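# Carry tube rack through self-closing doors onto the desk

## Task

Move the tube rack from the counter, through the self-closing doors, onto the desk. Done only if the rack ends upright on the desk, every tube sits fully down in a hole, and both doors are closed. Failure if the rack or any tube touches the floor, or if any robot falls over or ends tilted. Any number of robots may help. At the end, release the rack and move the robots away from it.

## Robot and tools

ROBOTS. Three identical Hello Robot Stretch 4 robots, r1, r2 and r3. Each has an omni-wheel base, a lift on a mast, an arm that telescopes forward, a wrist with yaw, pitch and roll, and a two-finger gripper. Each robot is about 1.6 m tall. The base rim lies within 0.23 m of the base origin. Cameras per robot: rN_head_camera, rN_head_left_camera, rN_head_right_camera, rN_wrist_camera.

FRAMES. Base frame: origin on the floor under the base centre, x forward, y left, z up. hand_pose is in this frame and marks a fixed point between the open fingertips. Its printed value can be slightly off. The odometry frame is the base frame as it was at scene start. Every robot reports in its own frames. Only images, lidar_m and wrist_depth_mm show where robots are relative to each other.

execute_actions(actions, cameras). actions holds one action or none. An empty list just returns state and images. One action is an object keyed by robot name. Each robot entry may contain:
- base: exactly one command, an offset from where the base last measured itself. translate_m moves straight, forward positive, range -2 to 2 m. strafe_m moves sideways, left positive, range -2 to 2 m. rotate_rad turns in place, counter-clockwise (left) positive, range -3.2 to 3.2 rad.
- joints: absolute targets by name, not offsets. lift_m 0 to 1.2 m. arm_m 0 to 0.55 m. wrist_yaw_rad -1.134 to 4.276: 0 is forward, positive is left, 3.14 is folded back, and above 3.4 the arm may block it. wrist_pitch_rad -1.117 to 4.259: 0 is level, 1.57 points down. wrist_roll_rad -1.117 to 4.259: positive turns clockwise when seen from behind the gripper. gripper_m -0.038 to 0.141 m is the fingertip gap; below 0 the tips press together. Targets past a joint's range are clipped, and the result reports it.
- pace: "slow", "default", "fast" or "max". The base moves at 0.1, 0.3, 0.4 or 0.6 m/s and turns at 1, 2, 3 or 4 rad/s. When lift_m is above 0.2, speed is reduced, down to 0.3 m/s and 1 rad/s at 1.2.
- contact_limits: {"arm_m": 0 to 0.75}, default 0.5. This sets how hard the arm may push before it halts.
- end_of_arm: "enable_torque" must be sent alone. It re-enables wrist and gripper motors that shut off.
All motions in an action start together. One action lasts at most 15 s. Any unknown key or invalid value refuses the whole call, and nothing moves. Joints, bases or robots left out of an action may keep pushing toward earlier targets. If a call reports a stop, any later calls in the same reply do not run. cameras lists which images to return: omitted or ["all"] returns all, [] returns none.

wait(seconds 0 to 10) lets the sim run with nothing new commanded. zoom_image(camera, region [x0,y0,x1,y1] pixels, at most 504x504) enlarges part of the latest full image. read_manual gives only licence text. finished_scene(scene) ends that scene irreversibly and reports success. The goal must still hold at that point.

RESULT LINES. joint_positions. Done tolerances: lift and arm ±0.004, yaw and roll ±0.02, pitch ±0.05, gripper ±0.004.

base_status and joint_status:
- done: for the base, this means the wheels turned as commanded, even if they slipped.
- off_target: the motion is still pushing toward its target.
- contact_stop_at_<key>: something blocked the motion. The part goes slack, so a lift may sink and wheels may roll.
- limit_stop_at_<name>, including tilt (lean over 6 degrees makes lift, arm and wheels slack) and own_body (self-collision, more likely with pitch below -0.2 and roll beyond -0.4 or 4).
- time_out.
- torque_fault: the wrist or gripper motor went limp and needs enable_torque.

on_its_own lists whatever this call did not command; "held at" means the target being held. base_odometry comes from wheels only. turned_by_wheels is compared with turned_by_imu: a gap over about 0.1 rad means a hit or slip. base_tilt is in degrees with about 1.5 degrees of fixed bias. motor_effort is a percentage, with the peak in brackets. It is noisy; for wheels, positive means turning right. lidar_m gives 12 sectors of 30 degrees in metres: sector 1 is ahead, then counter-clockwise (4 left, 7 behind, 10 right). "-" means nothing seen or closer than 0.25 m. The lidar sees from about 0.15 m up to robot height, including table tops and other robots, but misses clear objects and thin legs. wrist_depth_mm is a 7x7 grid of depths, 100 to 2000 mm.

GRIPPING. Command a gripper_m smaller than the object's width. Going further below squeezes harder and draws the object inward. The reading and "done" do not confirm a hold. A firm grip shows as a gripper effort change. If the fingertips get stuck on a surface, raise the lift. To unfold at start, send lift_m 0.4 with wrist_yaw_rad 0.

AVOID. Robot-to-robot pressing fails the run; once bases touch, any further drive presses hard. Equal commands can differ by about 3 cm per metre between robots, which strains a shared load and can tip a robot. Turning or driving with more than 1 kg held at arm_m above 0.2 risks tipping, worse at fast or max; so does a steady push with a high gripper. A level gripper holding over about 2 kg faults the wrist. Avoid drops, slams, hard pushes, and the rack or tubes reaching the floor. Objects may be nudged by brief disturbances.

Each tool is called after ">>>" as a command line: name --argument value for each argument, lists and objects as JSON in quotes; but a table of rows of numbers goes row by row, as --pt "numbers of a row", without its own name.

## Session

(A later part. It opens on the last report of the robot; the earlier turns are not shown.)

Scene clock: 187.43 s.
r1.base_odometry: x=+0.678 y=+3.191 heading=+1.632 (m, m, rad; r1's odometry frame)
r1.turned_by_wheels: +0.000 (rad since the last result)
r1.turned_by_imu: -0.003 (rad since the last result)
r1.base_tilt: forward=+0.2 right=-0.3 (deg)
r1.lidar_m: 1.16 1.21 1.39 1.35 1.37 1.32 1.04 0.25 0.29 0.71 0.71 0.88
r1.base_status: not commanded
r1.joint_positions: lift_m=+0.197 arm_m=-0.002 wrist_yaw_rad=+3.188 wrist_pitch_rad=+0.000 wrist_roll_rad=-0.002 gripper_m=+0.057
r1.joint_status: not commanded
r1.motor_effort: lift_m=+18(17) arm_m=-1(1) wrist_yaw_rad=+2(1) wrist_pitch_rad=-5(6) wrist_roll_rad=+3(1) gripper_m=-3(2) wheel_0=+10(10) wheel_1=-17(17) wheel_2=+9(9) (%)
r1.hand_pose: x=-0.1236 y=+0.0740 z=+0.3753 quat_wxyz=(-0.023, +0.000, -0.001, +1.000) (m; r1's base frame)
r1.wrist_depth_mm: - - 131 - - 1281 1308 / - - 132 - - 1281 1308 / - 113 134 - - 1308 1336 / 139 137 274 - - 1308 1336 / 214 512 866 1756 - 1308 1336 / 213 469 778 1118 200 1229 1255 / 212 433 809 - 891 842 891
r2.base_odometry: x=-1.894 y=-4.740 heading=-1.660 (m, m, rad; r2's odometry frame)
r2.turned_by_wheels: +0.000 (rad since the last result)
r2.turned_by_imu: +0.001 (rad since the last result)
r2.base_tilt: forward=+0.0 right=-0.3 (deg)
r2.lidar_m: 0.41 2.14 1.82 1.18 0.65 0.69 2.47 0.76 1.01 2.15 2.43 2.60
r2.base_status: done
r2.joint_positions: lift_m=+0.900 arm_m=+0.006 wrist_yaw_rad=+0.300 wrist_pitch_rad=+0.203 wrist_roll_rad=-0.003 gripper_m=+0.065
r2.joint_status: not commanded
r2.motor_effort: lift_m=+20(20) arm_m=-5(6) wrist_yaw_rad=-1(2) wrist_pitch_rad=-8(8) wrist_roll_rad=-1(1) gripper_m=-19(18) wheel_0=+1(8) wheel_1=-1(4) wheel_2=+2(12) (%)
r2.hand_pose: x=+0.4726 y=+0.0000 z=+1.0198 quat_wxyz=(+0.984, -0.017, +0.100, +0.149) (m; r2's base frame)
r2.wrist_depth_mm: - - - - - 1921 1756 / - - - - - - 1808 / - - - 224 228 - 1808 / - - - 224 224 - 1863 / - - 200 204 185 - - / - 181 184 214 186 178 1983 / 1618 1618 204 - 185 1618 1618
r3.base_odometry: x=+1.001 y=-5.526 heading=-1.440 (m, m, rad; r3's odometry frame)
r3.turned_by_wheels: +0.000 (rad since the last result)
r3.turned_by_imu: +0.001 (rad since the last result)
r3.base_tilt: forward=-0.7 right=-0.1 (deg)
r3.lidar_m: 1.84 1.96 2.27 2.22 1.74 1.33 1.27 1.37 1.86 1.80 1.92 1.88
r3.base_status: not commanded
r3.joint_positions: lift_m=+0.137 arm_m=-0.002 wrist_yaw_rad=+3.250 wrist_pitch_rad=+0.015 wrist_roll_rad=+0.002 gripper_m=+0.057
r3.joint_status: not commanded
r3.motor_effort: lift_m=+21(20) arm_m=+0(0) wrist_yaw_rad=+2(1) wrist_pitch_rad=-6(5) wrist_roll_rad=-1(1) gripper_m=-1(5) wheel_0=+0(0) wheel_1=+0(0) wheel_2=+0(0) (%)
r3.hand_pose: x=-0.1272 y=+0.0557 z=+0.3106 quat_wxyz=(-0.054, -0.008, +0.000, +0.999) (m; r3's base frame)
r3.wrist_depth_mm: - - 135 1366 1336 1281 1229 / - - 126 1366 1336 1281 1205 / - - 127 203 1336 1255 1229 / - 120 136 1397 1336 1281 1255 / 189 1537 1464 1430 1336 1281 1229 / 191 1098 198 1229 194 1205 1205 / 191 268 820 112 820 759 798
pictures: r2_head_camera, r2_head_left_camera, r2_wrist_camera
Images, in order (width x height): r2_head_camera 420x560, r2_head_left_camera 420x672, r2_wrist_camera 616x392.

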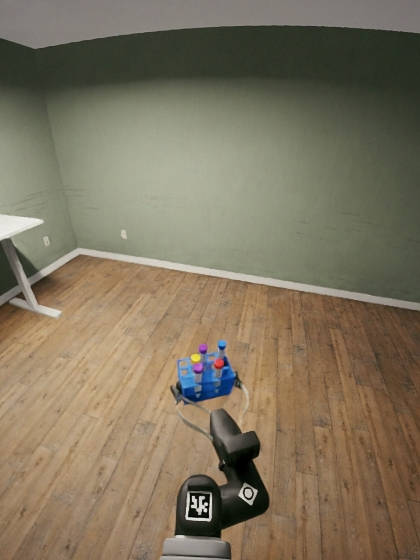

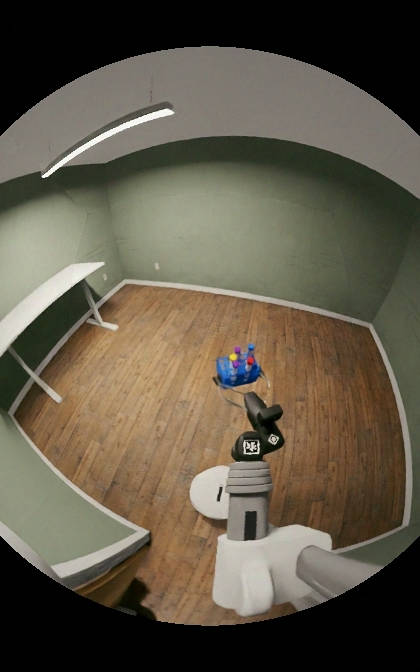

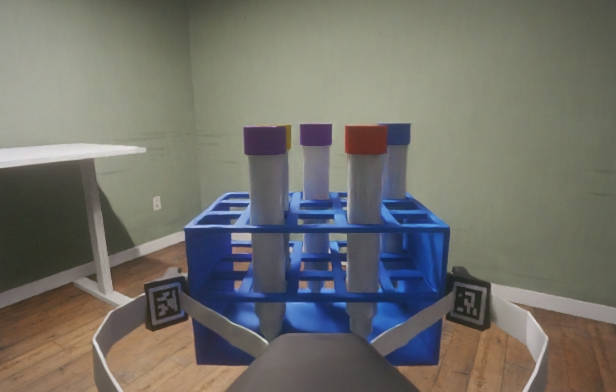

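>>> execute_actions --actions '[{"r2": {"base": {"rotate_rad": 1.05}, "joints": {"lift_m": 0.98}}, "r1": {"base": {"translate_m": 0.35}, "pace": "fast"}}]' --cameras '["r2_head_camera","r2_wrist_camera","r1_wrist_camera"]'

Scene clock: 194.10 s.
r1.base_odometry: x=+0.657 y=+3.541 heading=+1.632 (m, m, rad; r1's odometry frame)
r1.turned_by_wheels: +0.000 (rad since the last result)
r1.turned_by_imu: -0.004 (rad since the last result)
r1.base_tilt: forward=+0.4 right=-0.3 (deg)
r1.lidar_m: 0.79 0.87 1.07 1.42 1.43 1.63 0.59 1.14 0.72 0.64 0.65 0.81
r1.base_status: done
r1.joint_positions: lift_m=+0.197 arm_m=-0.002 wrist_yaw_rad=+3.188 wrist_pitch_rad=+0.000 wrist_roll_rad=-0.002 gripper_m=+0.057
r1.joint_status: not commanded
r1.motor_effort: lift_m=+17(17) arm_m=-1(1) wrist_yaw_rad=+1(1) wrist_pitch_rad=-5(6) wrist_roll_rad=+1(2) gripper_m=-3(2) wheel_0=+0(12) wheel_1=+2(19) wheel_2=-1(15) (%)
r1.hand_pose: x=-0.1236 y=+0.0740 z=+0.3753 quat_wxyz=(-0.023, +0.000, -0.001, +1.000) (m; r1's base frame)
r1.wrist_depth_mm: - - 132 854 - 1618 1708 / - - 132 778 - 1618 1661 / - 113 134 732 - 1618 1708 / 139 136 273 842 - 1661 1661 / 213 1537 1537 842 1708 1618 1661 / 214 1160 1008 732 200 1255 1229 / 213 798 878 - 917 820 878
r2.base_odometry: x=-1.894 y=-4.740 heading=-0.610 (m, m, rad; r2's odometry frame)
r2.turned_by_wheels: +1.050 (rad since the last result)
r2.turned_by_imu: +1.045 (rad since the last result)
r2.base_tilt: forward=+0.0 right=-0.3 (deg)
r2.lidar_m: 0.40 1.19 0.66 0.70 2.42 0.76 1.04 2.15 2.44 2.59 2.57 2.12
r2.base_status: done
r2.joint_positions: lift_m=+0.980 arm_m=+0.006 wrist_yaw_rad=+0.300 wrist_pitch_rad=+0.203 wrist_roll_rad=-0.003 gripper_m=+0.065
r2.joint_status: all done
r2.motor_effort: lift_m=+22(26) arm_m=-5(5) wrist_yaw_rad=-2(2) wrist_pitch_rad=-8(8) wrist_roll_rad=-1(2) gripper_m=-21(18) wheel_0=+0(7) wheel_1=-1(6) wheel_2=+1(8) (%)
r2.hand_pose: x=+0.4726 y=+0.0000 z=+1.0997 quat_wxyz=(+0.984, -0.017, +0.100, +0.149) (m; r2's base frame)
r2.wrist_depth_mm: 917 1281 - - - - - / 891 1336 - - - - - / 904 1308 - 223 226 - - / 917 1336 1756 224 224 - - / 917 1336 200 204 185 - - / 904 180 185 213 185 178 - / 904 1281 203 - 186 1708 1661
r3.base_odometry: x=+1.001 y=-5.526 heading=-1.440 (m, m, rad; r3's odometry frame)
r3.turned_by_wheels: +0.000 (rad since the last result)
r3.turned_by_imu: +0.001 (rad since the last result)
r3.base_tilt: forward=-0.8 right=+0.0 (deg)
r3.lidar_m: 1.82 1.94 2.30 2.22 1.72 1.32 1.25 1.39 1.87 1.81 1.93 1.90
r3.base_status: not commanded
r3.joint_positions: lift_m=+0.137 arm_m=-0.002 wrist_yaw_rad=+3.250 wrist_pitch_rad=+0.015 wrist_roll_rad=+0.002 gripper_m=+0.057
r3.joint_status: not commanded
r3.motor_effort: lift_m=+20(20) arm_m=-1(0) wrist_yaw_rad=+0(1) wrist_pitch_rad=-5(6) wrist_roll_rad=-4(2) gripper_m=-1(4) wheel_0=+0(0) wheel_1=+0(0) wheel_2=+0(0) (%)
r3.hand_pose: x=-0.1272 y=+0.0557 z=+0.3106 quat_wxyz=(-0.054, -0.008, +0.000, +0.999) (m; r3's base frame)
r3.wrist_depth_mm: - - 135 1397 1336 1308 1229 / - - 126 1366 1366 1308 1255 / - - 127 203 1336 1255 1205 / - 119 136 1397 1366 1281 1205 / 188 1499 1464 1397 1336 1308 1229 / 191 1098 198 1229 194 1205 1182 / 190 270 809 112 809 741 820
pictures: r1_wrist_camera, r2_head_camera, r2_wrist_camera
Images, in order (width x height): r1_wrist_camera 616x392, r2_head_camera 420x560, r2_wrist_camera 616x392.

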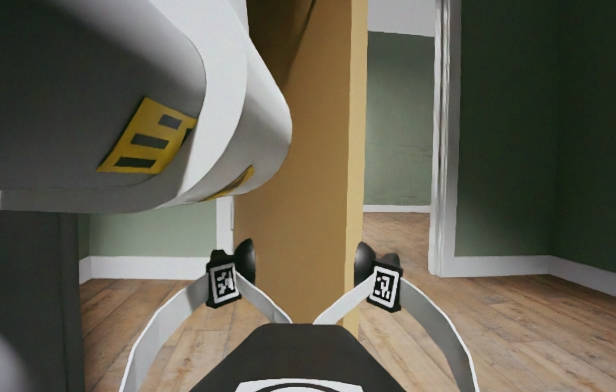

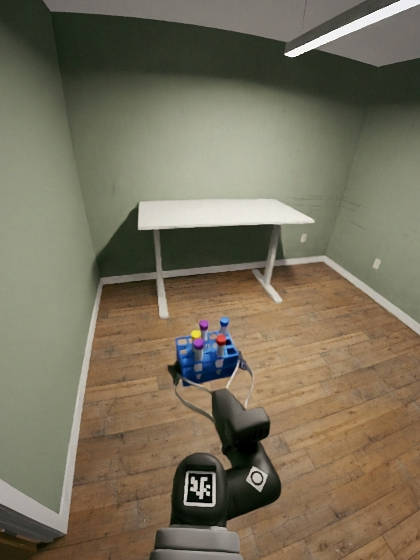

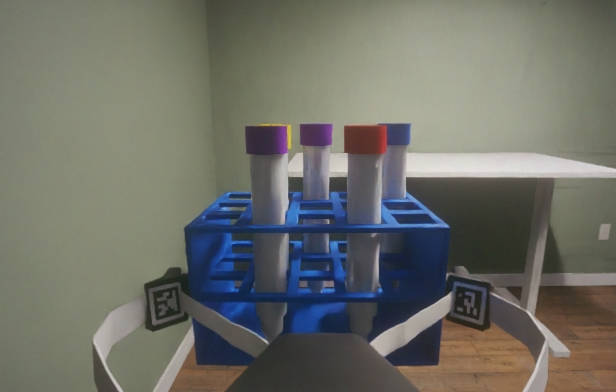

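>>> execute_actions --actions '[{"r2": {"base": {"translate_m": 1.38}, "joints": {"arm_m": 0.2}, "pace": "fast"}}]' --cameras '["r2_head_camera","r2_wrist_camera","r1_wrist_camera"]'

Scene clock: 213.63 s.
r1.base_odometry: x=+0.657 y=+3.541 heading=+1.632 (m, m, rad; r1's odometry frame)
r1.turned_by_wheels: +0.000 (rad since the last result)
r1.turned_by_imu: -0.006 (rad since the last result)
r1.base_tilt: forward=+0.3 right=-0.3 (deg)
r1.lidar_m: 0.78 0.88 1.08 1.40 1.43 1.56 1.40 1.14 0.72 0.64 0.64 0.80
r1.base_status: not commanded
r1.joint_positions: lift_m=+0.197 arm_m=-0.002 wrist_yaw_rad=+3.188 wrist_pitch_rad=+0.000 wrist_roll_rad=-0.002 gripper_m=+0.057
r1.joint_status: not commanded
r1.motor_effort: lift_m=+17(18) arm_m=-1(1) wrist_yaw_rad=+2(1) wrist_pitch_rad=-6(5) wrist_roll_rad=-2(1) gripper_m=-3(2) wheel_0=+0(0) wheel_1=+2(2) wheel_2=-1(1) (%)
r1.hand_pose: x=-0.1236 y=+0.0740 z=+0.3753 quat_wxyz=(-0.023, +0.000, -0.001, +1.000) (m; r1's base frame)
r1.wrist_depth_mm: - - 132 1537 1661 1661 1661 / - - 132 1499 1576 1618 1661 / - 113 134 1576 1576 1661 1661 / 138 137 273 1576 1618 1708 1708 / 213 1464 1537 1576 1661 1661 1661 / 213 1160 1008 1138 200 1255 1205 / 213 798 878 - 891 842 891
r2.base_odometry: x=-0.762 y=-5.530 heading=-0.610 (m, m, rad; r2's odometry frame)
r2.turned_by_wheels: +0.000 (rad since the last result)
r2.turned_by_imu: +0.003 (rad since the last result)
r2.base_tilt: forward=+0.0 right=-0.2 (deg)
r2.lidar_m: 0.47 0.47 0.55 0.93 0.93 1.09 1.95 3.46 2.61 2.16 1.00 0.57
r2.base_status: done
r2.joint_positions: lift_m=+0.980 arm_m=+0.199 wrist_yaw_rad=+0.300 wrist_pitch_rad=+0.203 wrist_roll_rad=-0.003 gripper_m=+0.065
r2.joint_status: all done
r2.motor_effort: lift_m=+21(21) arm_m=+5(5) wrist_yaw_rad=-1(0) wrist_pitch_rad=-8(8) wrist_roll_rad=-1(0) gripper_m=-17(14) wheel_0=+2(7) wheel_1=-1(5) wheel_2=+2(10) (%)
r2.hand_pose: x=+0.6657 y=+0.0000 z=+1.0997 quat_wxyz=(+0.984, -0.017, +0.100, +0.149) (m; r2's base frame)
r2.wrist_depth_mm: 820 798 809 768 778 798 768 / 842 809 831 820 809 820 809 / 854 854 854 842 224 842 842 / 891 904 878 225 206 866 878 / 661 654 200 204 186 640 640 / 469 180 185 214 186 179 455 / 362 353 204 - 185 357 353
r3.base_odometry: x=+1.001 y=-5.526 heading=-1.440 (m, m, rad; r3's odometry frame)
r3.turned_by_wheels: +0.000 (rad since the last result)
r3.turned_by_imu: +0.001 (rad since the last result)
r3.base_tilt: forward=-0.7 right=+0.0 (deg)
r3.lidar_m: 1.81 1.97 2.30 2.24 1.73 1.30 1.27 1.38 1.88 1.80 1.96 1.87
r3.base_status: not commanded
r3.joint_positions: lift_m=+0.137 arm_m=-0.002 wrist_yaw_rad=+3.250 wrist_pitch_rad=+0.015 wrist_roll_rad=+0.002 gripper_m=+0.057
r3.joint_status: not commanded
r3.motor_effort: lift_m=+21(20) arm_m=+0(0) wrist_yaw_rad=+0(1) wrist_pitch_rad=-5(5) wrist_roll_rad=-2(1) gripper_m=-5(3) wheel_0=+0(0) wheel_1=+0(0) wheel_2=+0(0) (%)
r3.hand_pose: x=-0.1272 y=+0.0557 z=+0.3106 quat_wxyz=(-0.054, -0.008, +0.000, +0.999) (m; r3's base frame)
r3.wrist_depth_mm: - - 135 1397 1366 1281 1229 / - - 126 1397 1308 1281 1205 / - - 127 202 1308 1308 1229 / - 119 136 1366 1366 1281 1229 / 189 1499 1499 1430 1397 1255 1229 / 191 1078 198 1205 193 1182 1182 / 190 271 809 112 809 750 820
pictures: r1_wrist_camera, r2_head_camera, r2_wrist_camera
Images, in order (width x height): r1_wrist_camera 616x392, r2_head_camera 420x560, r2_wrist_camera 616x392.

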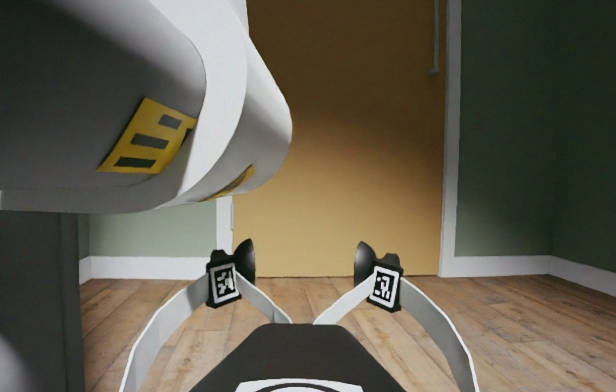

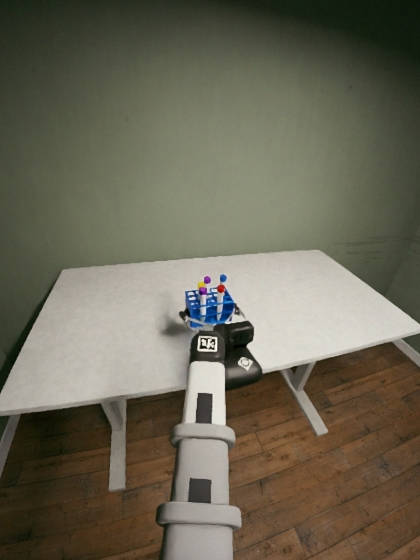

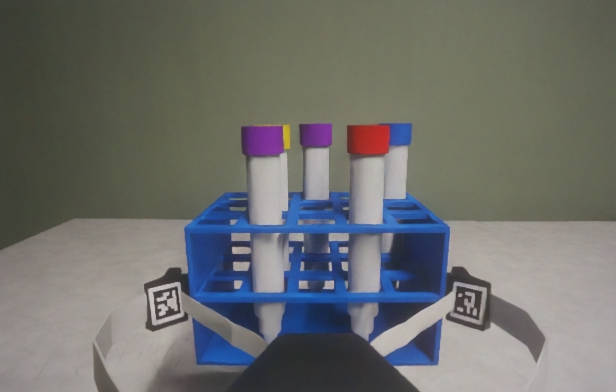

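>>> execute_actions --actions '[{"r2": {"joints": {"lift_m": 0.873, "arm_m": 0.26}}}]' --cameras '["r2_wrist_camera"]'

Scene clock: 219.60 s.
r1.base_odometry: x=+0.657 y=+3.541 heading=+1.632 (m, m, rad; r1's odometry frame)
r1.turned_by_wheels: +0.000 (rad since the last result)
r1.turned_by_imu: -0.002 (rad since the last result)
r1.base_tilt: forward=+0.3 right=-0.2 (deg)
r1.lidar_m: 0.79 0.88 1.07 1.40 1.42 1.55 1.40 1.14 0.72 0.64 0.64 0.80
r1.base_status: not commanded
r1.joint_positions: lift_m=+0.197 arm_m=-0.002 wrist_yaw_rad=+3.188 wrist_pitch_rad=+0.000 wrist_roll_rad=-0.002 gripper_m=+0.057
r1.joint_status: not commanded
r1.motor_effort: lift_m=+18(17) arm_m=+0(1) wrist_yaw_rad=+1(1) wrist_pitch_rad=-6(5) wrist_roll_rad=+0(2) gripper_m=-3(4) wheel_0=+0(0) wheel_1=+2(2) wheel_2=-1(1) (%)
r1.hand_pose: x=-0.1236 y=+0.0740 z=+0.3753 quat_wxyz=(-0.023, +0.000, -0.001, +1.000) (m; r1's base frame)
r1.wrist_depth_mm: - - 131 1537 1576 1618 1708 / - - 132 1576 1576 1661 1661 / - 113 134 1618 1618 1618 1661 / 139 137 273 1576 1618 1618 1708 / 213 1499 1537 1576 1576 1708 1708 / 213 1160 991 1118 201 1255 1229 / 213 788 878 - 891 854 891
r2.base_odometry: x=-0.762 y=-5.530 heading=-0.610 (m, m, rad; r2's odometry frame)
r2.turned_by_wheels: +0.000 (rad since the last result)
r2.turned_by_imu: +0.001 (rad since the last result)
r2.base_tilt: forward=+0.0 right=-0.2 (deg)
r2.lidar_m: 0.47 0.46 0.55 0.94 0.94 1.07 1.98 3.47 2.58 2.18 0.99 0.57
r2.base_status: not commanded
r2.joint_positions: lift_m=+0.873 arm_m=+0.259 wrist_yaw_rad=+0.300 wrist_pitch_rad=+0.203 wrist_roll_rad=-0.003 gripper_m=+0.065
r2.joint_status: all done
r2.motor_effort: lift_m=+17(18) arm_m=+6(8) wrist_yaw_rad=-1(1) wrist_pitch_rad=-7(8) wrist_roll_rad=-1(0) gripper_m=-18(20) wheel_0=+1(2) wheel_1=-1(1) wheel_2=+2(2) (%)
r2.hand_pose: x=+0.7257 y=+0.0000 z=+0.9931 quat_wxyz=(+0.984, -0.017, +0.100, +0.149) (m; r2's base frame)
r2.wrist_depth_mm: 750 741 741 750 732 732 732 / 778 778 768 768 750 750 741 / 809 798 798 768 222 778 778 / 640 640 559 225 207 615 609 / 375 375 201 203 185 366 366 / 266 180 185 215 185 178 259 / 204 201 193 - 185 203 201
r3.base_odometry: x=+1.001 y=-5.526 heading=-1.440 (m, m, rad; r3's odometry frame)
r3.turned_by_wheels: +0.000 (rad since the last result)
r3.turned_by_imu: +0.000 (rad since the last result)
r3.base_tilt: forward=-0.7 right=+0.0 (deg)
r3.lidar_m: 1.82 1.98 2.25 2.23 1.73 1.31 1.27 1.38 1.89 1.81 1.95 1.89
r3.base_status: not commanded
r3.joint_positions: lift_m=+0.137 arm_m=-0.002 wrist_yaw_rad=+3.250 wrist_pitch_rad=+0.015 wrist_roll_rad=+0.002 gripper_m=+0.057
r3.joint_status: not commanded
r3.motor_effort: lift_m=+20(20) arm_m=+0(0) wrist_yaw_rad=+1(2) wrist_pitch_rad=-6(7) wrist_roll_rad=-1(4) gripper_m=-3(6) wheel_0=+0(0) wheel_1=+0(0) wheel_2=+0(0) (%)
r3.hand_pose: x=-0.1272 y=+0.0557 z=+0.3106 quat_wxyz=(-0.054, -0.008, +0.000, +0.999) (m; r3's base frame)
r3.wrist_depth_mm: - - 135 1397 1366 1281 1229 / - - 126 1366 1336 1281 1229 / - - 127 203 1366 1281 1229 / - 119 136 1366 1308 1308 1229 / 188 1537 1464 1397 1336 1281 1255 / 191 1098 198 1205 194 1205 1205 / 190 270 809 112 798 750 831
pictures: r2_wrist_camera
Images, in order (width x height): r2_wrist_camera 616x392.

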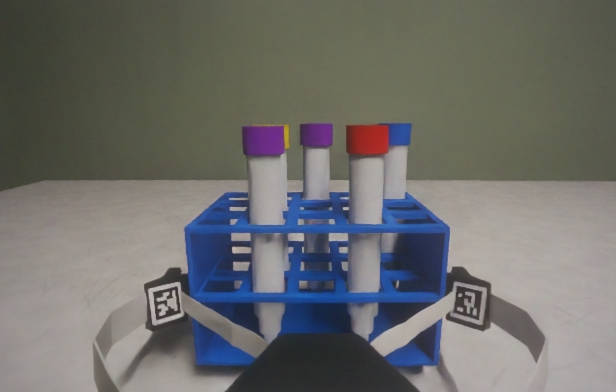

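>>> execute_actions --actions '[{"r2": {"joints": {"lift_m": 0.865}, "pace": "slow"}}]' --cameras '["r2_wrist_camera"]'

Scene clock: 223.50 s.
r1.base_odometry: x=+0.657 y=+3.541 heading=+1.632 (m, m, rad; r1's odometry frame)
r1.turned_by_wheels: +0.000 (rad since the last result)
r1.turned_by_imu: -0.001 (rad since the last result)
r1.base_tilt: forward=+0.4 right=-0.3 (deg)
r1.lidar_m: 0.78 0.88 1.08 1.42 1.41 1.56 1.40 1.16 0.72 0.64 0.65 0.81
r1.base_status: not commanded
r1.joint_positions: lift_m=+0.197 arm_m=-0.002 wrist_yaw_rad=+3.188 wrist_pitch_rad=+0.000 wrist_roll_rad=-0.002 gripper_m=+0.057
r1.joint_status: not commanded
r1.motor_effort: lift_m=+18(17) arm_m=-1(1) wrist_yaw_rad=+1(2) wrist_pitch_rad=-6(6) wrist_roll_rad=-1(1) gripper_m=-2(1) wheel_0=+0(0) wheel_1=+2(2) wheel_2=-1(1) (%)
r1.hand_pose: x=-0.1236 y=+0.0740 z=+0.3753 quat_wxyz=(-0.023, +0.000, -0.001, +1.000) (m; r1's base frame)
r1.wrist_depth_mm: - - 132 1576 1618 1618 1661 / - - 132 1576 1618 1618 1708 / - 113 134 1576 1618 1576 1708 / 139 137 273 1576 1618 1661 1708 / 213 1464 1537 1576 1618 1661 1708 / 213 1160 1008 1118 200 1255 1205 / 213 788 878 - 904 831 891
r2.base_odometry: x=-0.762 y=-5.530 heading=-0.610 (m, m, rad; r2's odometry frame)
r2.turned_by_wheels: +0.000 (rad since the last result)
r2.turned_by_imu: +0.001 (rad since the last result)
r2.base_tilt: forward=+0.0 right=-0.3 (deg)
r2.lidar_m: 0.48 0.46 0.56 0.95 0.94 1.07 1.98 3.47 2.57 2.18 0.99 0.57
r2.base_status: not commanded
r2.joint_positions: lift_m=+0.865 arm_m=+0.259 wrist_yaw_rad=+0.300 wrist_pitch_rad=+0.203 wrist_roll_rad=-0.003 gripper_m=+0.065
r2.joint_status: all done
r2.motor_effort: lift_m=+17(13) arm_m=+6(5) wrist_yaw_rad=-1(1) wrist_pitch_rad=-8(8) wrist_roll_rad=+0(1) gripper_m=-17(18) wheel_0=+1(2) wheel_1=-1(1) wheel_2=+2(2) (%)
r2.hand_pose: x=+0.7257 y=+0.0000 z=+0.9851 quat_wxyz=(+0.984, -0.017, +0.100, +0.149) (m; r2's base frame)
r2.wrist_depth_mm: 759 750 741 741 723 732 715 / 788 768 759 759 759 759 741 / 809 798 798 788 224 788 798 / 609 597 521 225 208 580 574 / 355 357 200 204 186 345 345 / 251 181 184 215 186 178 245 / 193 190 187 - 185 190 -
r3.base_odometry: x=+1.001 y=-5.526 heading=-1.440 (m, m, rad; r3's odometry frame)
r3.turned_by_wheels: +0.000 (rad since the last result)
r3.turned_by_imu: +0.000 (rad since the last result)
r3.base_tilt: forward=-0.7 right=+0.0 (deg)
r3.lidar_m: 1.83 1.94 2.30 2.22 1.73 1.32 1.27 1.36 1.86 1.82 1.94 1.90
r3.base_status: not commanded
r3.joint_positions: lift_m=+0.137 arm_m=-0.002 wrist_yaw_rad=+3.250 wrist_pitch_rad=+0.015 wrist_roll_rad=+0.002 gripper_m=+0.057
r3.joint_status: not commanded
r3.motor_effort: lift_m=+20(20) arm_m=+0(0) wrist_yaw_rad=+2(0) wrist_pitch_rad=-6(6) wrist_roll_rad=+0(4) gripper_m=-3(5) wheel_0=+0(0) wheel_1=+0(0) wheel_2=+0(0) (%)
r3.hand_pose: x=-0.1272 y=+0.0557 z=+0.3106 quat_wxyz=(-0.054, -0.008, +0.000, +0.999) (m; r3's base frame)
r3.wrist_depth_mm: - - 135 1397 1366 1308 1229 / - - 126 1366 1366 1281 1229 / - - 127 202 1336 1281 1229 / - 119 136 1336 1336 1308 1229 / 189 1499 1430 1397 1397 1281 1255 / 191 1098 198 1205 194 1182 1182 / 191 270 809 112 809 750 820
pictures: r2_wrist_camera
Images, in order (width x height): r2_wrist_camera 616x392.

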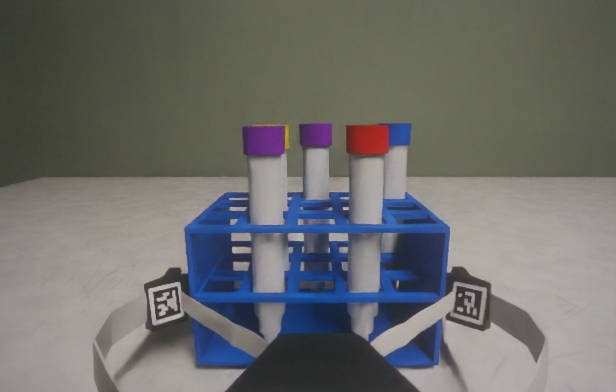

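At surface level. Opening the gripper.

>>> execute_actions --actions '[{"r2": {"joints": {"gripper_m": 0.141}}}]' --cameras '["r2_wrist_camera"]'

Scene clock: 228.50 s.
r1.base_odometry: x=+0.657 y=+3.541 heading=+1.632 (m, m, rad; r1's odometry frame)
r1.turned_by_wheels: +0.000 (rad since the last result)
r1.turned_by_imu: -0.002 (rad since the last result)
r1.base_tilt: forward=+0.3 right=-0.4 (deg)
r1.lidar_m: 0.80 0.87 1.06 1.40 1.44 1.55 1.39 1.15 0.72 0.64 0.66 0.81
r1.base_status: not commanded
r1.joint_positions: lift_m=+0.197 arm_m=-0.002 wrist_yaw_rad=+3.188 wrist_pitch_rad=+0.000 wrist_roll_rad=-0.002 gripper_m=+0.057
r1.joint_status: not commanded
r1.motor_effort: lift_m=+18(18) arm_m=-1(1) wrist_yaw_rad=+2(1) wrist_pitch_rad=-8(8) wrist_roll_rad=-1(1) gripper_m=-3(3) wheel_0=+0(0) wheel_1=+2(2) wheel_2=+0(1) (%)
r1.hand_pose: x=-0.1236 y=+0.0740 z=+0.3753 quat_wxyz=(-0.023, +0.000, -0.001, +1.000) (m; r1's base frame)
r1.wrist_depth_mm: - - 132 1499 1576 1618 1661 / - - 132 1537 1576 1661 1661 / - 113 134 1537 1618 1618 1661 / 139 136 273 1576 1618 1661 1708 / 213 1499 1537 1576 1618 1708 1661 / 213 1160 1008 1098 200 1205 1229 / 212 798 878 - 904 831 878
r2.base_odometry: x=-0.762 y=-5.530 heading=-0.610 (m, m, rad; r2's odometry frame)
r2.turned_by_wheels: +0.000 (rad since the last result)
r2.turned_by_imu: +0.001 (rad since the last result)
r2.base_tilt: forward=+0.1 right=-0.2 (deg)
r2.lidar_m: 0.48 0.46 0.54 0.93 0.93 1.08 1.95 3.47 2.58 2.17 0.98 0.56
r2.base_status: not commanded
r2.joint_positions: lift_m=+0.865 arm_m=+0.259 wrist_yaw_rad=+0.300 wrist_pitch_rad=+0.203 wrist_roll_rad=-0.003 gripper_m=+0.141
r2.joint_status: all done
r2.motor_effort: lift_m=+17(17) arm_m=+5(6) wrist_yaw_rad=-1(1) wrist_pitch_rad=-6(7) wrist_roll_rad=-1(0) gripper_m=+3(16) wheel_0=+1(1) wheel_1=-1(1) wheel_2=+2(2) (%)
r2.hand_pose: x=+0.7257 y=+0.0000 z=+0.9854 quat_wxyz=(+0.984, -0.017, +0.100, +0.149) (m; r2's base frame)
r2.wrist_depth_mm: 750 759 750 732 750 732 723 / 768 788 768 768 759 750 750 / 809 809 798 788 759 788 778 / 615 603 530 224 246 591 574 / 357 355 228 230 207 347 345 / 253 238 202 206 206 222 247 / 193 194 195 - 203 185 195
r3.base_odometry: x=+1.001 y=-5.526 heading=-1.440 (m, m, rad; r3's odometry frame)
r3.turned_by_wheels: +0.000 (rad since the last result)
r3.turned_by_imu: +0.000 (rad since the last result)
r3.base_tilt: forward=-0.8 right=+0.0 (deg)
r3.lidar_m: 1.82 1.92 2.30 2.23 1.73 1.31 1.29 1.35 1.84 1.83 1.94 1.88
r3.base_status: not commanded
r3.joint_positions: lift_m=+0.137 arm_m=-0.002 wrist_yaw_rad=+3.250 wrist_pitch_rad=+0.015 wrist_roll_rad=+0.002 gripper_m=+0.057
r3.joint_status: not commanded
r3.motor_effort: lift_m=+20(20) arm_m=+0(1) wrist_yaw_rad=+1(2) wrist_pitch_rad=-4(5) wrist_roll_rad=-2(2) gripper_m=-6(1) wheel_0=+0(0) wheel_1=-1(0) wheel_2=+0(0) (%)
r3.hand_pose: x=-0.1272 y=+0.0557 z=+0.3106 quat_wxyz=(-0.054, -0.008, +0.000, +0.999) (m; r3's base frame)
r3.wrist_depth_mm: - - 135 1430 1366 1281 1205 / - - 126 1397 1308 1281 1205 / - - 127 202 1336 1255 1255 / - 120 136 1397 1366 1281 1229 / 188 1537 1464 1366 1366 1281 1205 / 191 1098 198 1205 194 1182 1182 / 191 270 809 112 809 741 831
pictures: r2_wrist_camera
Images, in order (width x height): r2_wrist_camera 616x392.

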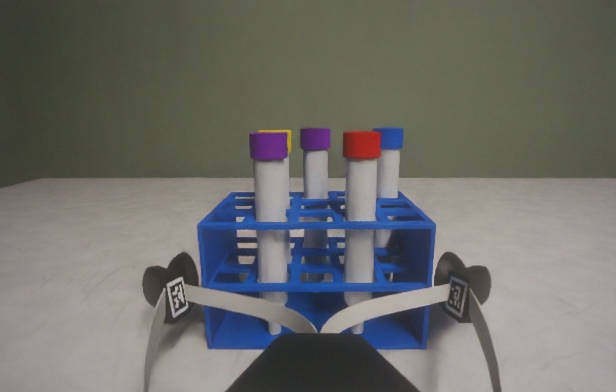

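>>> execute_actions --actions '[{"r2": {"joints": {"lift_m": 0.935}}}]' --cameras '["r2_wrist_camera"]'

>>> execute_actions --actions '[{"r2": {"base": {"translate_m": -0.3}, "joints": {"arm_m": 0.01}, "pace": "fast"}}]' --cameras '["r2_wrist_camera","r2_head_camera","r1_wrist_camera","r1_head_camera"]'

Scene clock: 238.37 s.
r1.base_odometry: x=+0.657 y=+3.541 heading=+1.632 (m, m, rad; r1's odometry frame)
r1.turned_by_wheels: +0.000 (rad since the last result)
r1.turned_by_imu: -0.002 (rad since the last result)
r1.base_tilt: forward=+0.4 right=-0.3 (deg)
r1.lidar_m: 0.79 0.87 1.08 1.42 1.43 1.56 1.40 1.14 0.72 0.64 0.64 0.78
r1.base_status: not commanded
r1.joint_positions: lift_m=+0.197 arm_m=-0.002 wrist_yaw_rad=+3.188 wrist_pitch_rad=+0.000 wrist_roll_rad=-0.002 gripper_m=+0.057
r1.joint_status: not commanded
r1.motor_effort: lift_m=+17(17) arm_m=-1(1) wrist_yaw_rad=+0(2) wrist_pitch_rad=-6(6) wrist_roll_rad=+0(1) gripper_m=-3(4) wheel_0=+0(0) wheel_1=+2(2) wheel_2=-1(1) (%)
r1.hand_pose: x=-0.1236 y=+0.0740 z=+0.3753 quat_wxyz=(-0.023, +0.000, -0.001, +1.000) (m; r1's base frame)
r1.wrist_depth_mm: - - 132 1537 1537 1618 1618 / - - 132 1576 1618 1661 1661 / - 113 134 1537 1576 1618 1661 / 139 137 273 1576 1576 1661 1661 / 215 1499 1499 1576 1661 1661 1661 / 213 1160 1025 1118 200 1255 1229 / 213 798 866 - 891 842 878
r2.base_odometry: x=-0.762 y=-5.530 heading=-0.610 (m, m, rad; r2's odometry frame)
r2.turned_by_wheels: +0.000 (rad since the last result)
r2.turned_by_imu: +0.001 (rad since the last result)
r2.base_tilt: forward=+0.0 right=-0.3 (deg)
r2.lidar_m: 0.47 0.46 0.54 0.95 0.93 1.09 1.96 3.47 2.58 2.18 0.99 0.56
r2.base_status: not commanded
r2.joint_positions: lift_m=+0.935 arm_m=+0.259 wrist_yaw_rad=+0.300 wrist_pitch_rad=+0.202 wrist_roll_rad=-0.003 gripper_m=+0.141
r2.joint_status: all done
r2.motor_effort: lift_m=+21(24) arm_m=+5(6) wrist_yaw_rad=-1(1) wrist_pitch_rad=-5(5) wrist_roll_rad=+0(1) gripper_m=+4(0) wheel_0=+1(2) wheel_1=-1(1) wheel_2=+2(2) (%)
r2.hand_pose: x=+0.7257 y=+0.0000 z=+1.0550 quat_wxyz=(+0.984, -0.017, +0.100, +0.149) (m; r2's base frame)
r2.wrist_depth_mm: 759 741 741 732 741 723 741 / 778 778 768 778 759 768 750 / 809 820 798 788 788 778 788 / 831 842 831 820 820 788 798 / 539 549 539 257 462 535 530 / 382 364 229 213 214 340 377 / 296 296 273 - 229 281 293
r3.base_odometry: x=+1.001 y=-5.526 heading=-1.440 (m, m, rad; r3's odometry frame)
r3.turned_by_wheels: +0.000 (rad since the last result)
r3.turned_by_imu: +0.000 (rad since the last result)
r3.base_tilt: forward=-0.7 right=+0.1 (deg)
r3.lidar_m: 1.83 1.95 2.31 2.23 1.70 1.30 1.26 1.34 1.88 1.83 1.94 1.88
r3.base_status: not commanded
r3.joint_positions: lift_m=+0.137 arm_m=-0.002 wrist_yaw_rad=+3.250 wrist_pitch_rad=+0.015 wrist_roll_rad=+0.002 gripper_m=+0.057
r3.joint_status: not commanded
r3.motor_effort: lift_m=+20(20) arm_m=+0(1) wrist_yaw_rad=+2(2) wrist_pitch_rad=-5(6) wrist_roll_rad=-3(0) gripper_m=-4(4) wheel_0=+0(0) wheel_1=+0(0) wheel_2=+0(0) (%)
r3.hand_pose: x=-0.1272 y=+0.0557 z=+0.3106 quat_wxyz=(-0.054, -0.008, +0.000, +0.999) (m; r3's base frame)
r3.wrist_depth_mm: - - 135 1397 1336 1281 1160 / - - 126 1397 1336 1255 1229 / - - 127 202 1336 1281 1205 / - 119 136 1366 1336 1308 1229 / 188 1499 1464 1366 1336 1255 1205 / 191 1098 198 1205 193 1182 1205 / 190 268 809 112 798 759 809
pictures: r2_wrist_camera
Images, in order (width x height): r2_wrist_camera 616x392.

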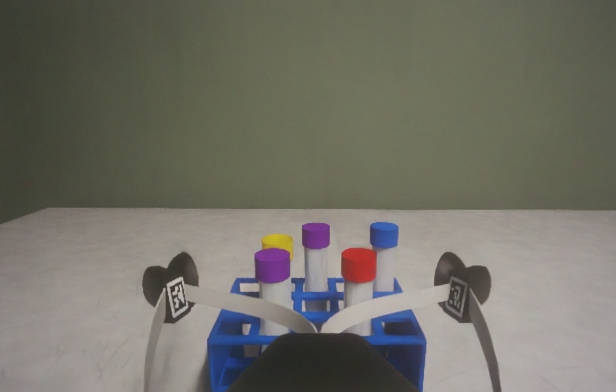

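Scene clock: 240.60 s.
r1.base_odometry: x=+0.657 y=+3.541 heading=+1.632 (m, m, rad; r1's odometry frame)
r1.turned_by_wheels: +0.000 (rad since the last result)
r1.turned_by_imu: -0.001 (rad since the last result)
r1.base_tilt: forward=+0.3 right=-0.3 (deg)
r1.lidar_m: 0.79 0.87 1.07 1.40 1.44 1.56 1.39 1.13 0.72 0.64 0.64 0.80
r1.base_status: not commanded
r1.joint_positions: lift_m=+0.197 arm_m=-0.002 wrist_yaw_rad=+3.188 wrist_pitch_rad=+0.000 wrist_roll_rad=-0.002 gripper_m=+0.057
r1.joint_status: not commanded
r1.motor_effort: lift_m=+18(18) arm_m=-1(1) wrist_yaw_rad=+2(1) wrist_pitch_rad=-6(6) wrist_roll_rad=-3(1) gripper_m=-2(3) wheel_0=+0(0) wheel_1=+2(2) wheel_2=+0(0) (%)
r1.hand_pose: x=-0.1236 y=+0.0740 z=+0.3753 quat_wxyz=(-0.023, +0.000, -0.001, +1.000) (m; r1's base frame)
r1.wrist_depth_mm: - - 132 1576 1618 1661 1618 / - - 132 1537 1618 1576 1661 / - 113 134 1537 1618 1661 1756 / 139 137 274 1576 1661 1661 1708 / 213 1537 1537 1576 1618 1618 1661 / 213 1138 1008 1138 200 1229 1229 / 212 798 878 - 904 831 878
r2.base_odometry: x=-1.008 y=-5.358 heading=-0.610 (m, m, rad; r2's odometry frame)
r2.turned_by_wheels: +0.000 (rad since the last result)
r2.turned_by_imu: +0.001 (rad since the last result)
r2.base_tilt: forward=+0.0 right=-0.3 (deg)
r2.lidar_m: 0.76 0.75 1.02 0.86 0.85 0.97 1.76 3.18 2.68 2.27 2.26 0.91
r2.base_status: done
r2.joint_positions: lift_m=+0.935 arm_m=+0.011 wrist_yaw_rad=+0.300 wrist_pitch_rad=+0.202 wrist_roll_rad=-0.003 gripper_m=+0.141
r2.joint_status: all done
r2.motor_effort: lift_m=+21(21) arm_m=-5(6) wrist_yaw_rad=-1(2) wrist_pitch_rad=-4(5) wrist_roll_rad=-1(1) gripper_m=-1(1) wheel_0=-2(3) wheel_1=+1(4) wheel_2=+0(10) (%)
r2.hand_pose: x=+0.4777 y=+0.0000 z=+1.0551 quat_wxyz=(+0.984, -0.017, +0.100, +0.149) (m; r2's base frame)
r2.wrist_depth_mm: 1205 1229 1255 1229 1229 1205 1205 / 1281 1281 1255 1281 1255 1255 1229 / 1308 1308 1336 1281 1336 1308 1281 / 1366 1336 917 904 741 904 891 / 1182 609 661 603 597 549 574 / 1336 1430 976 1430 1430 1397 1397 / 1366 1576 1537 - 1499 1464 1464
r3.base_odometry: x=+1.001 y=-5.526 heading=-1.440 (m, m, rad; r3's odometry frame)
r3.turned_by_wheels: +0.000 (rad since the last result)
r3.turned_by_imu: +0.000 (rad since the last result)
r3.base_tilt: forward=-0.7 right=+0.0 (deg)
r3.lidar_m: 1.82 1.96 2.28 2.23 1.72 1.34 1.26 1.38 1.85 1.82 1.93 1.90
r3.base_status: not commanded
r3.joint_positions: lift_m=+0.137 arm_m=-0.002 wrist_yaw_rad=+3.250 wrist_pitch_rad=+0.015 wrist_roll_rad=+0.002 gripper_m=+0.057
r3.joint_status: not commanded
r3.motor_effort: lift_m=+20(20) arm_m=+0(0) wrist_yaw_rad=+1(2) wrist_pitch_rad=-5(6) wrist_roll_rad=-2(2) gripper_m=-4(3) wheel_0=+0(0) wheel_1=+0(0) wheel_2=+0(0) (%)
r3.hand_pose: x=-0.1272 y=+0.0557 z=+0.3106 quat_wxyz=(-0.054, -0.008, +0.000, +0.999) (m; r3's base frame)
r3.wrist_depth_mm: - - 135 1430 1336 1308 1229 / - - 126 1397 1336 1281 1229 / - - 127 202 1336 1281 1229 / - 119 136 1366 1366 1281 1229 / 189 1499 1499 1464 1336 1255 1229 / 191 1098 199 1229 193 1205 1182 / 191 270 809 112 809 750 820
pictures: r1_head_camera, r1_wrist_camera, r2_head_camera, r2_wrist_camera
Images, in order (width x height): r1_head_camera 420x560, r1_wrist_camera 616x392, r2_head_camera 420x560, r2_wrist_camera 616x392.

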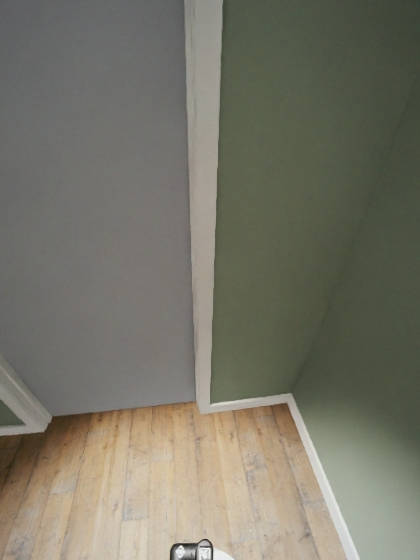

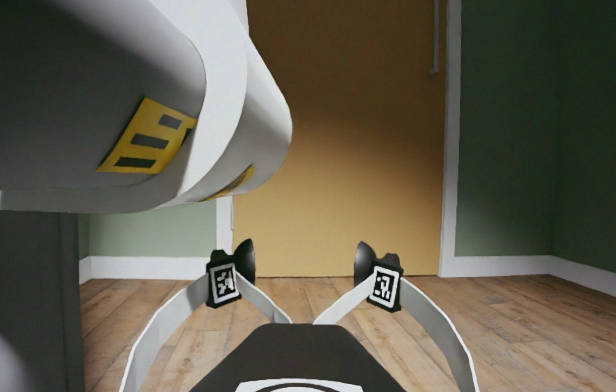

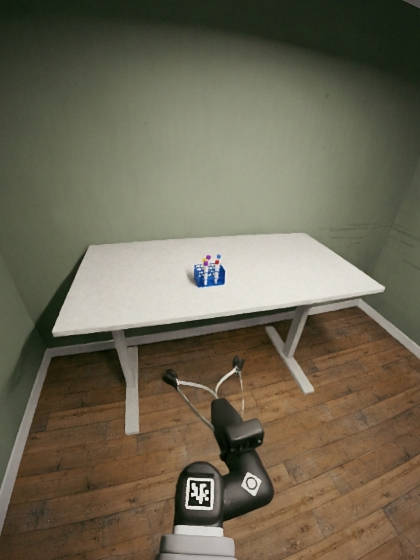

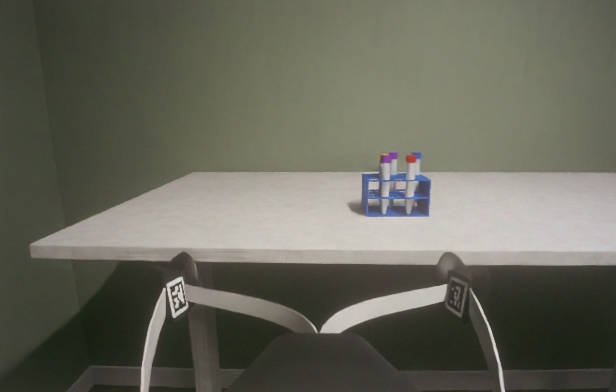

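>>> zoom_image --camera "r2_wrist_camera" --region '[340, 140, 450, 230]'

Region (340, 140, 450, 230) of r2_wrist_camera's 616x392 image, scaled by 4.582; it fills the top 412 rows of this view, and the rest is white.

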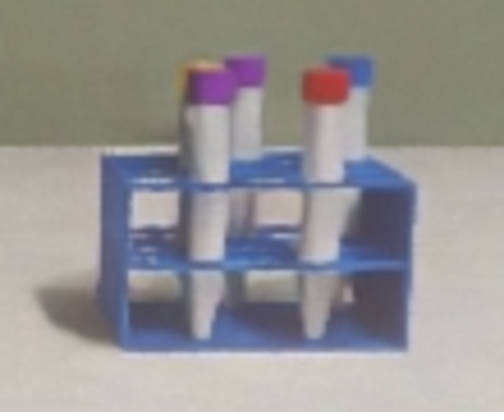

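The rack is upright on the desk, all the tubes are seated, and both doors are shut.

>>> finished_scene --scene 2

The scene is finished: the task was done.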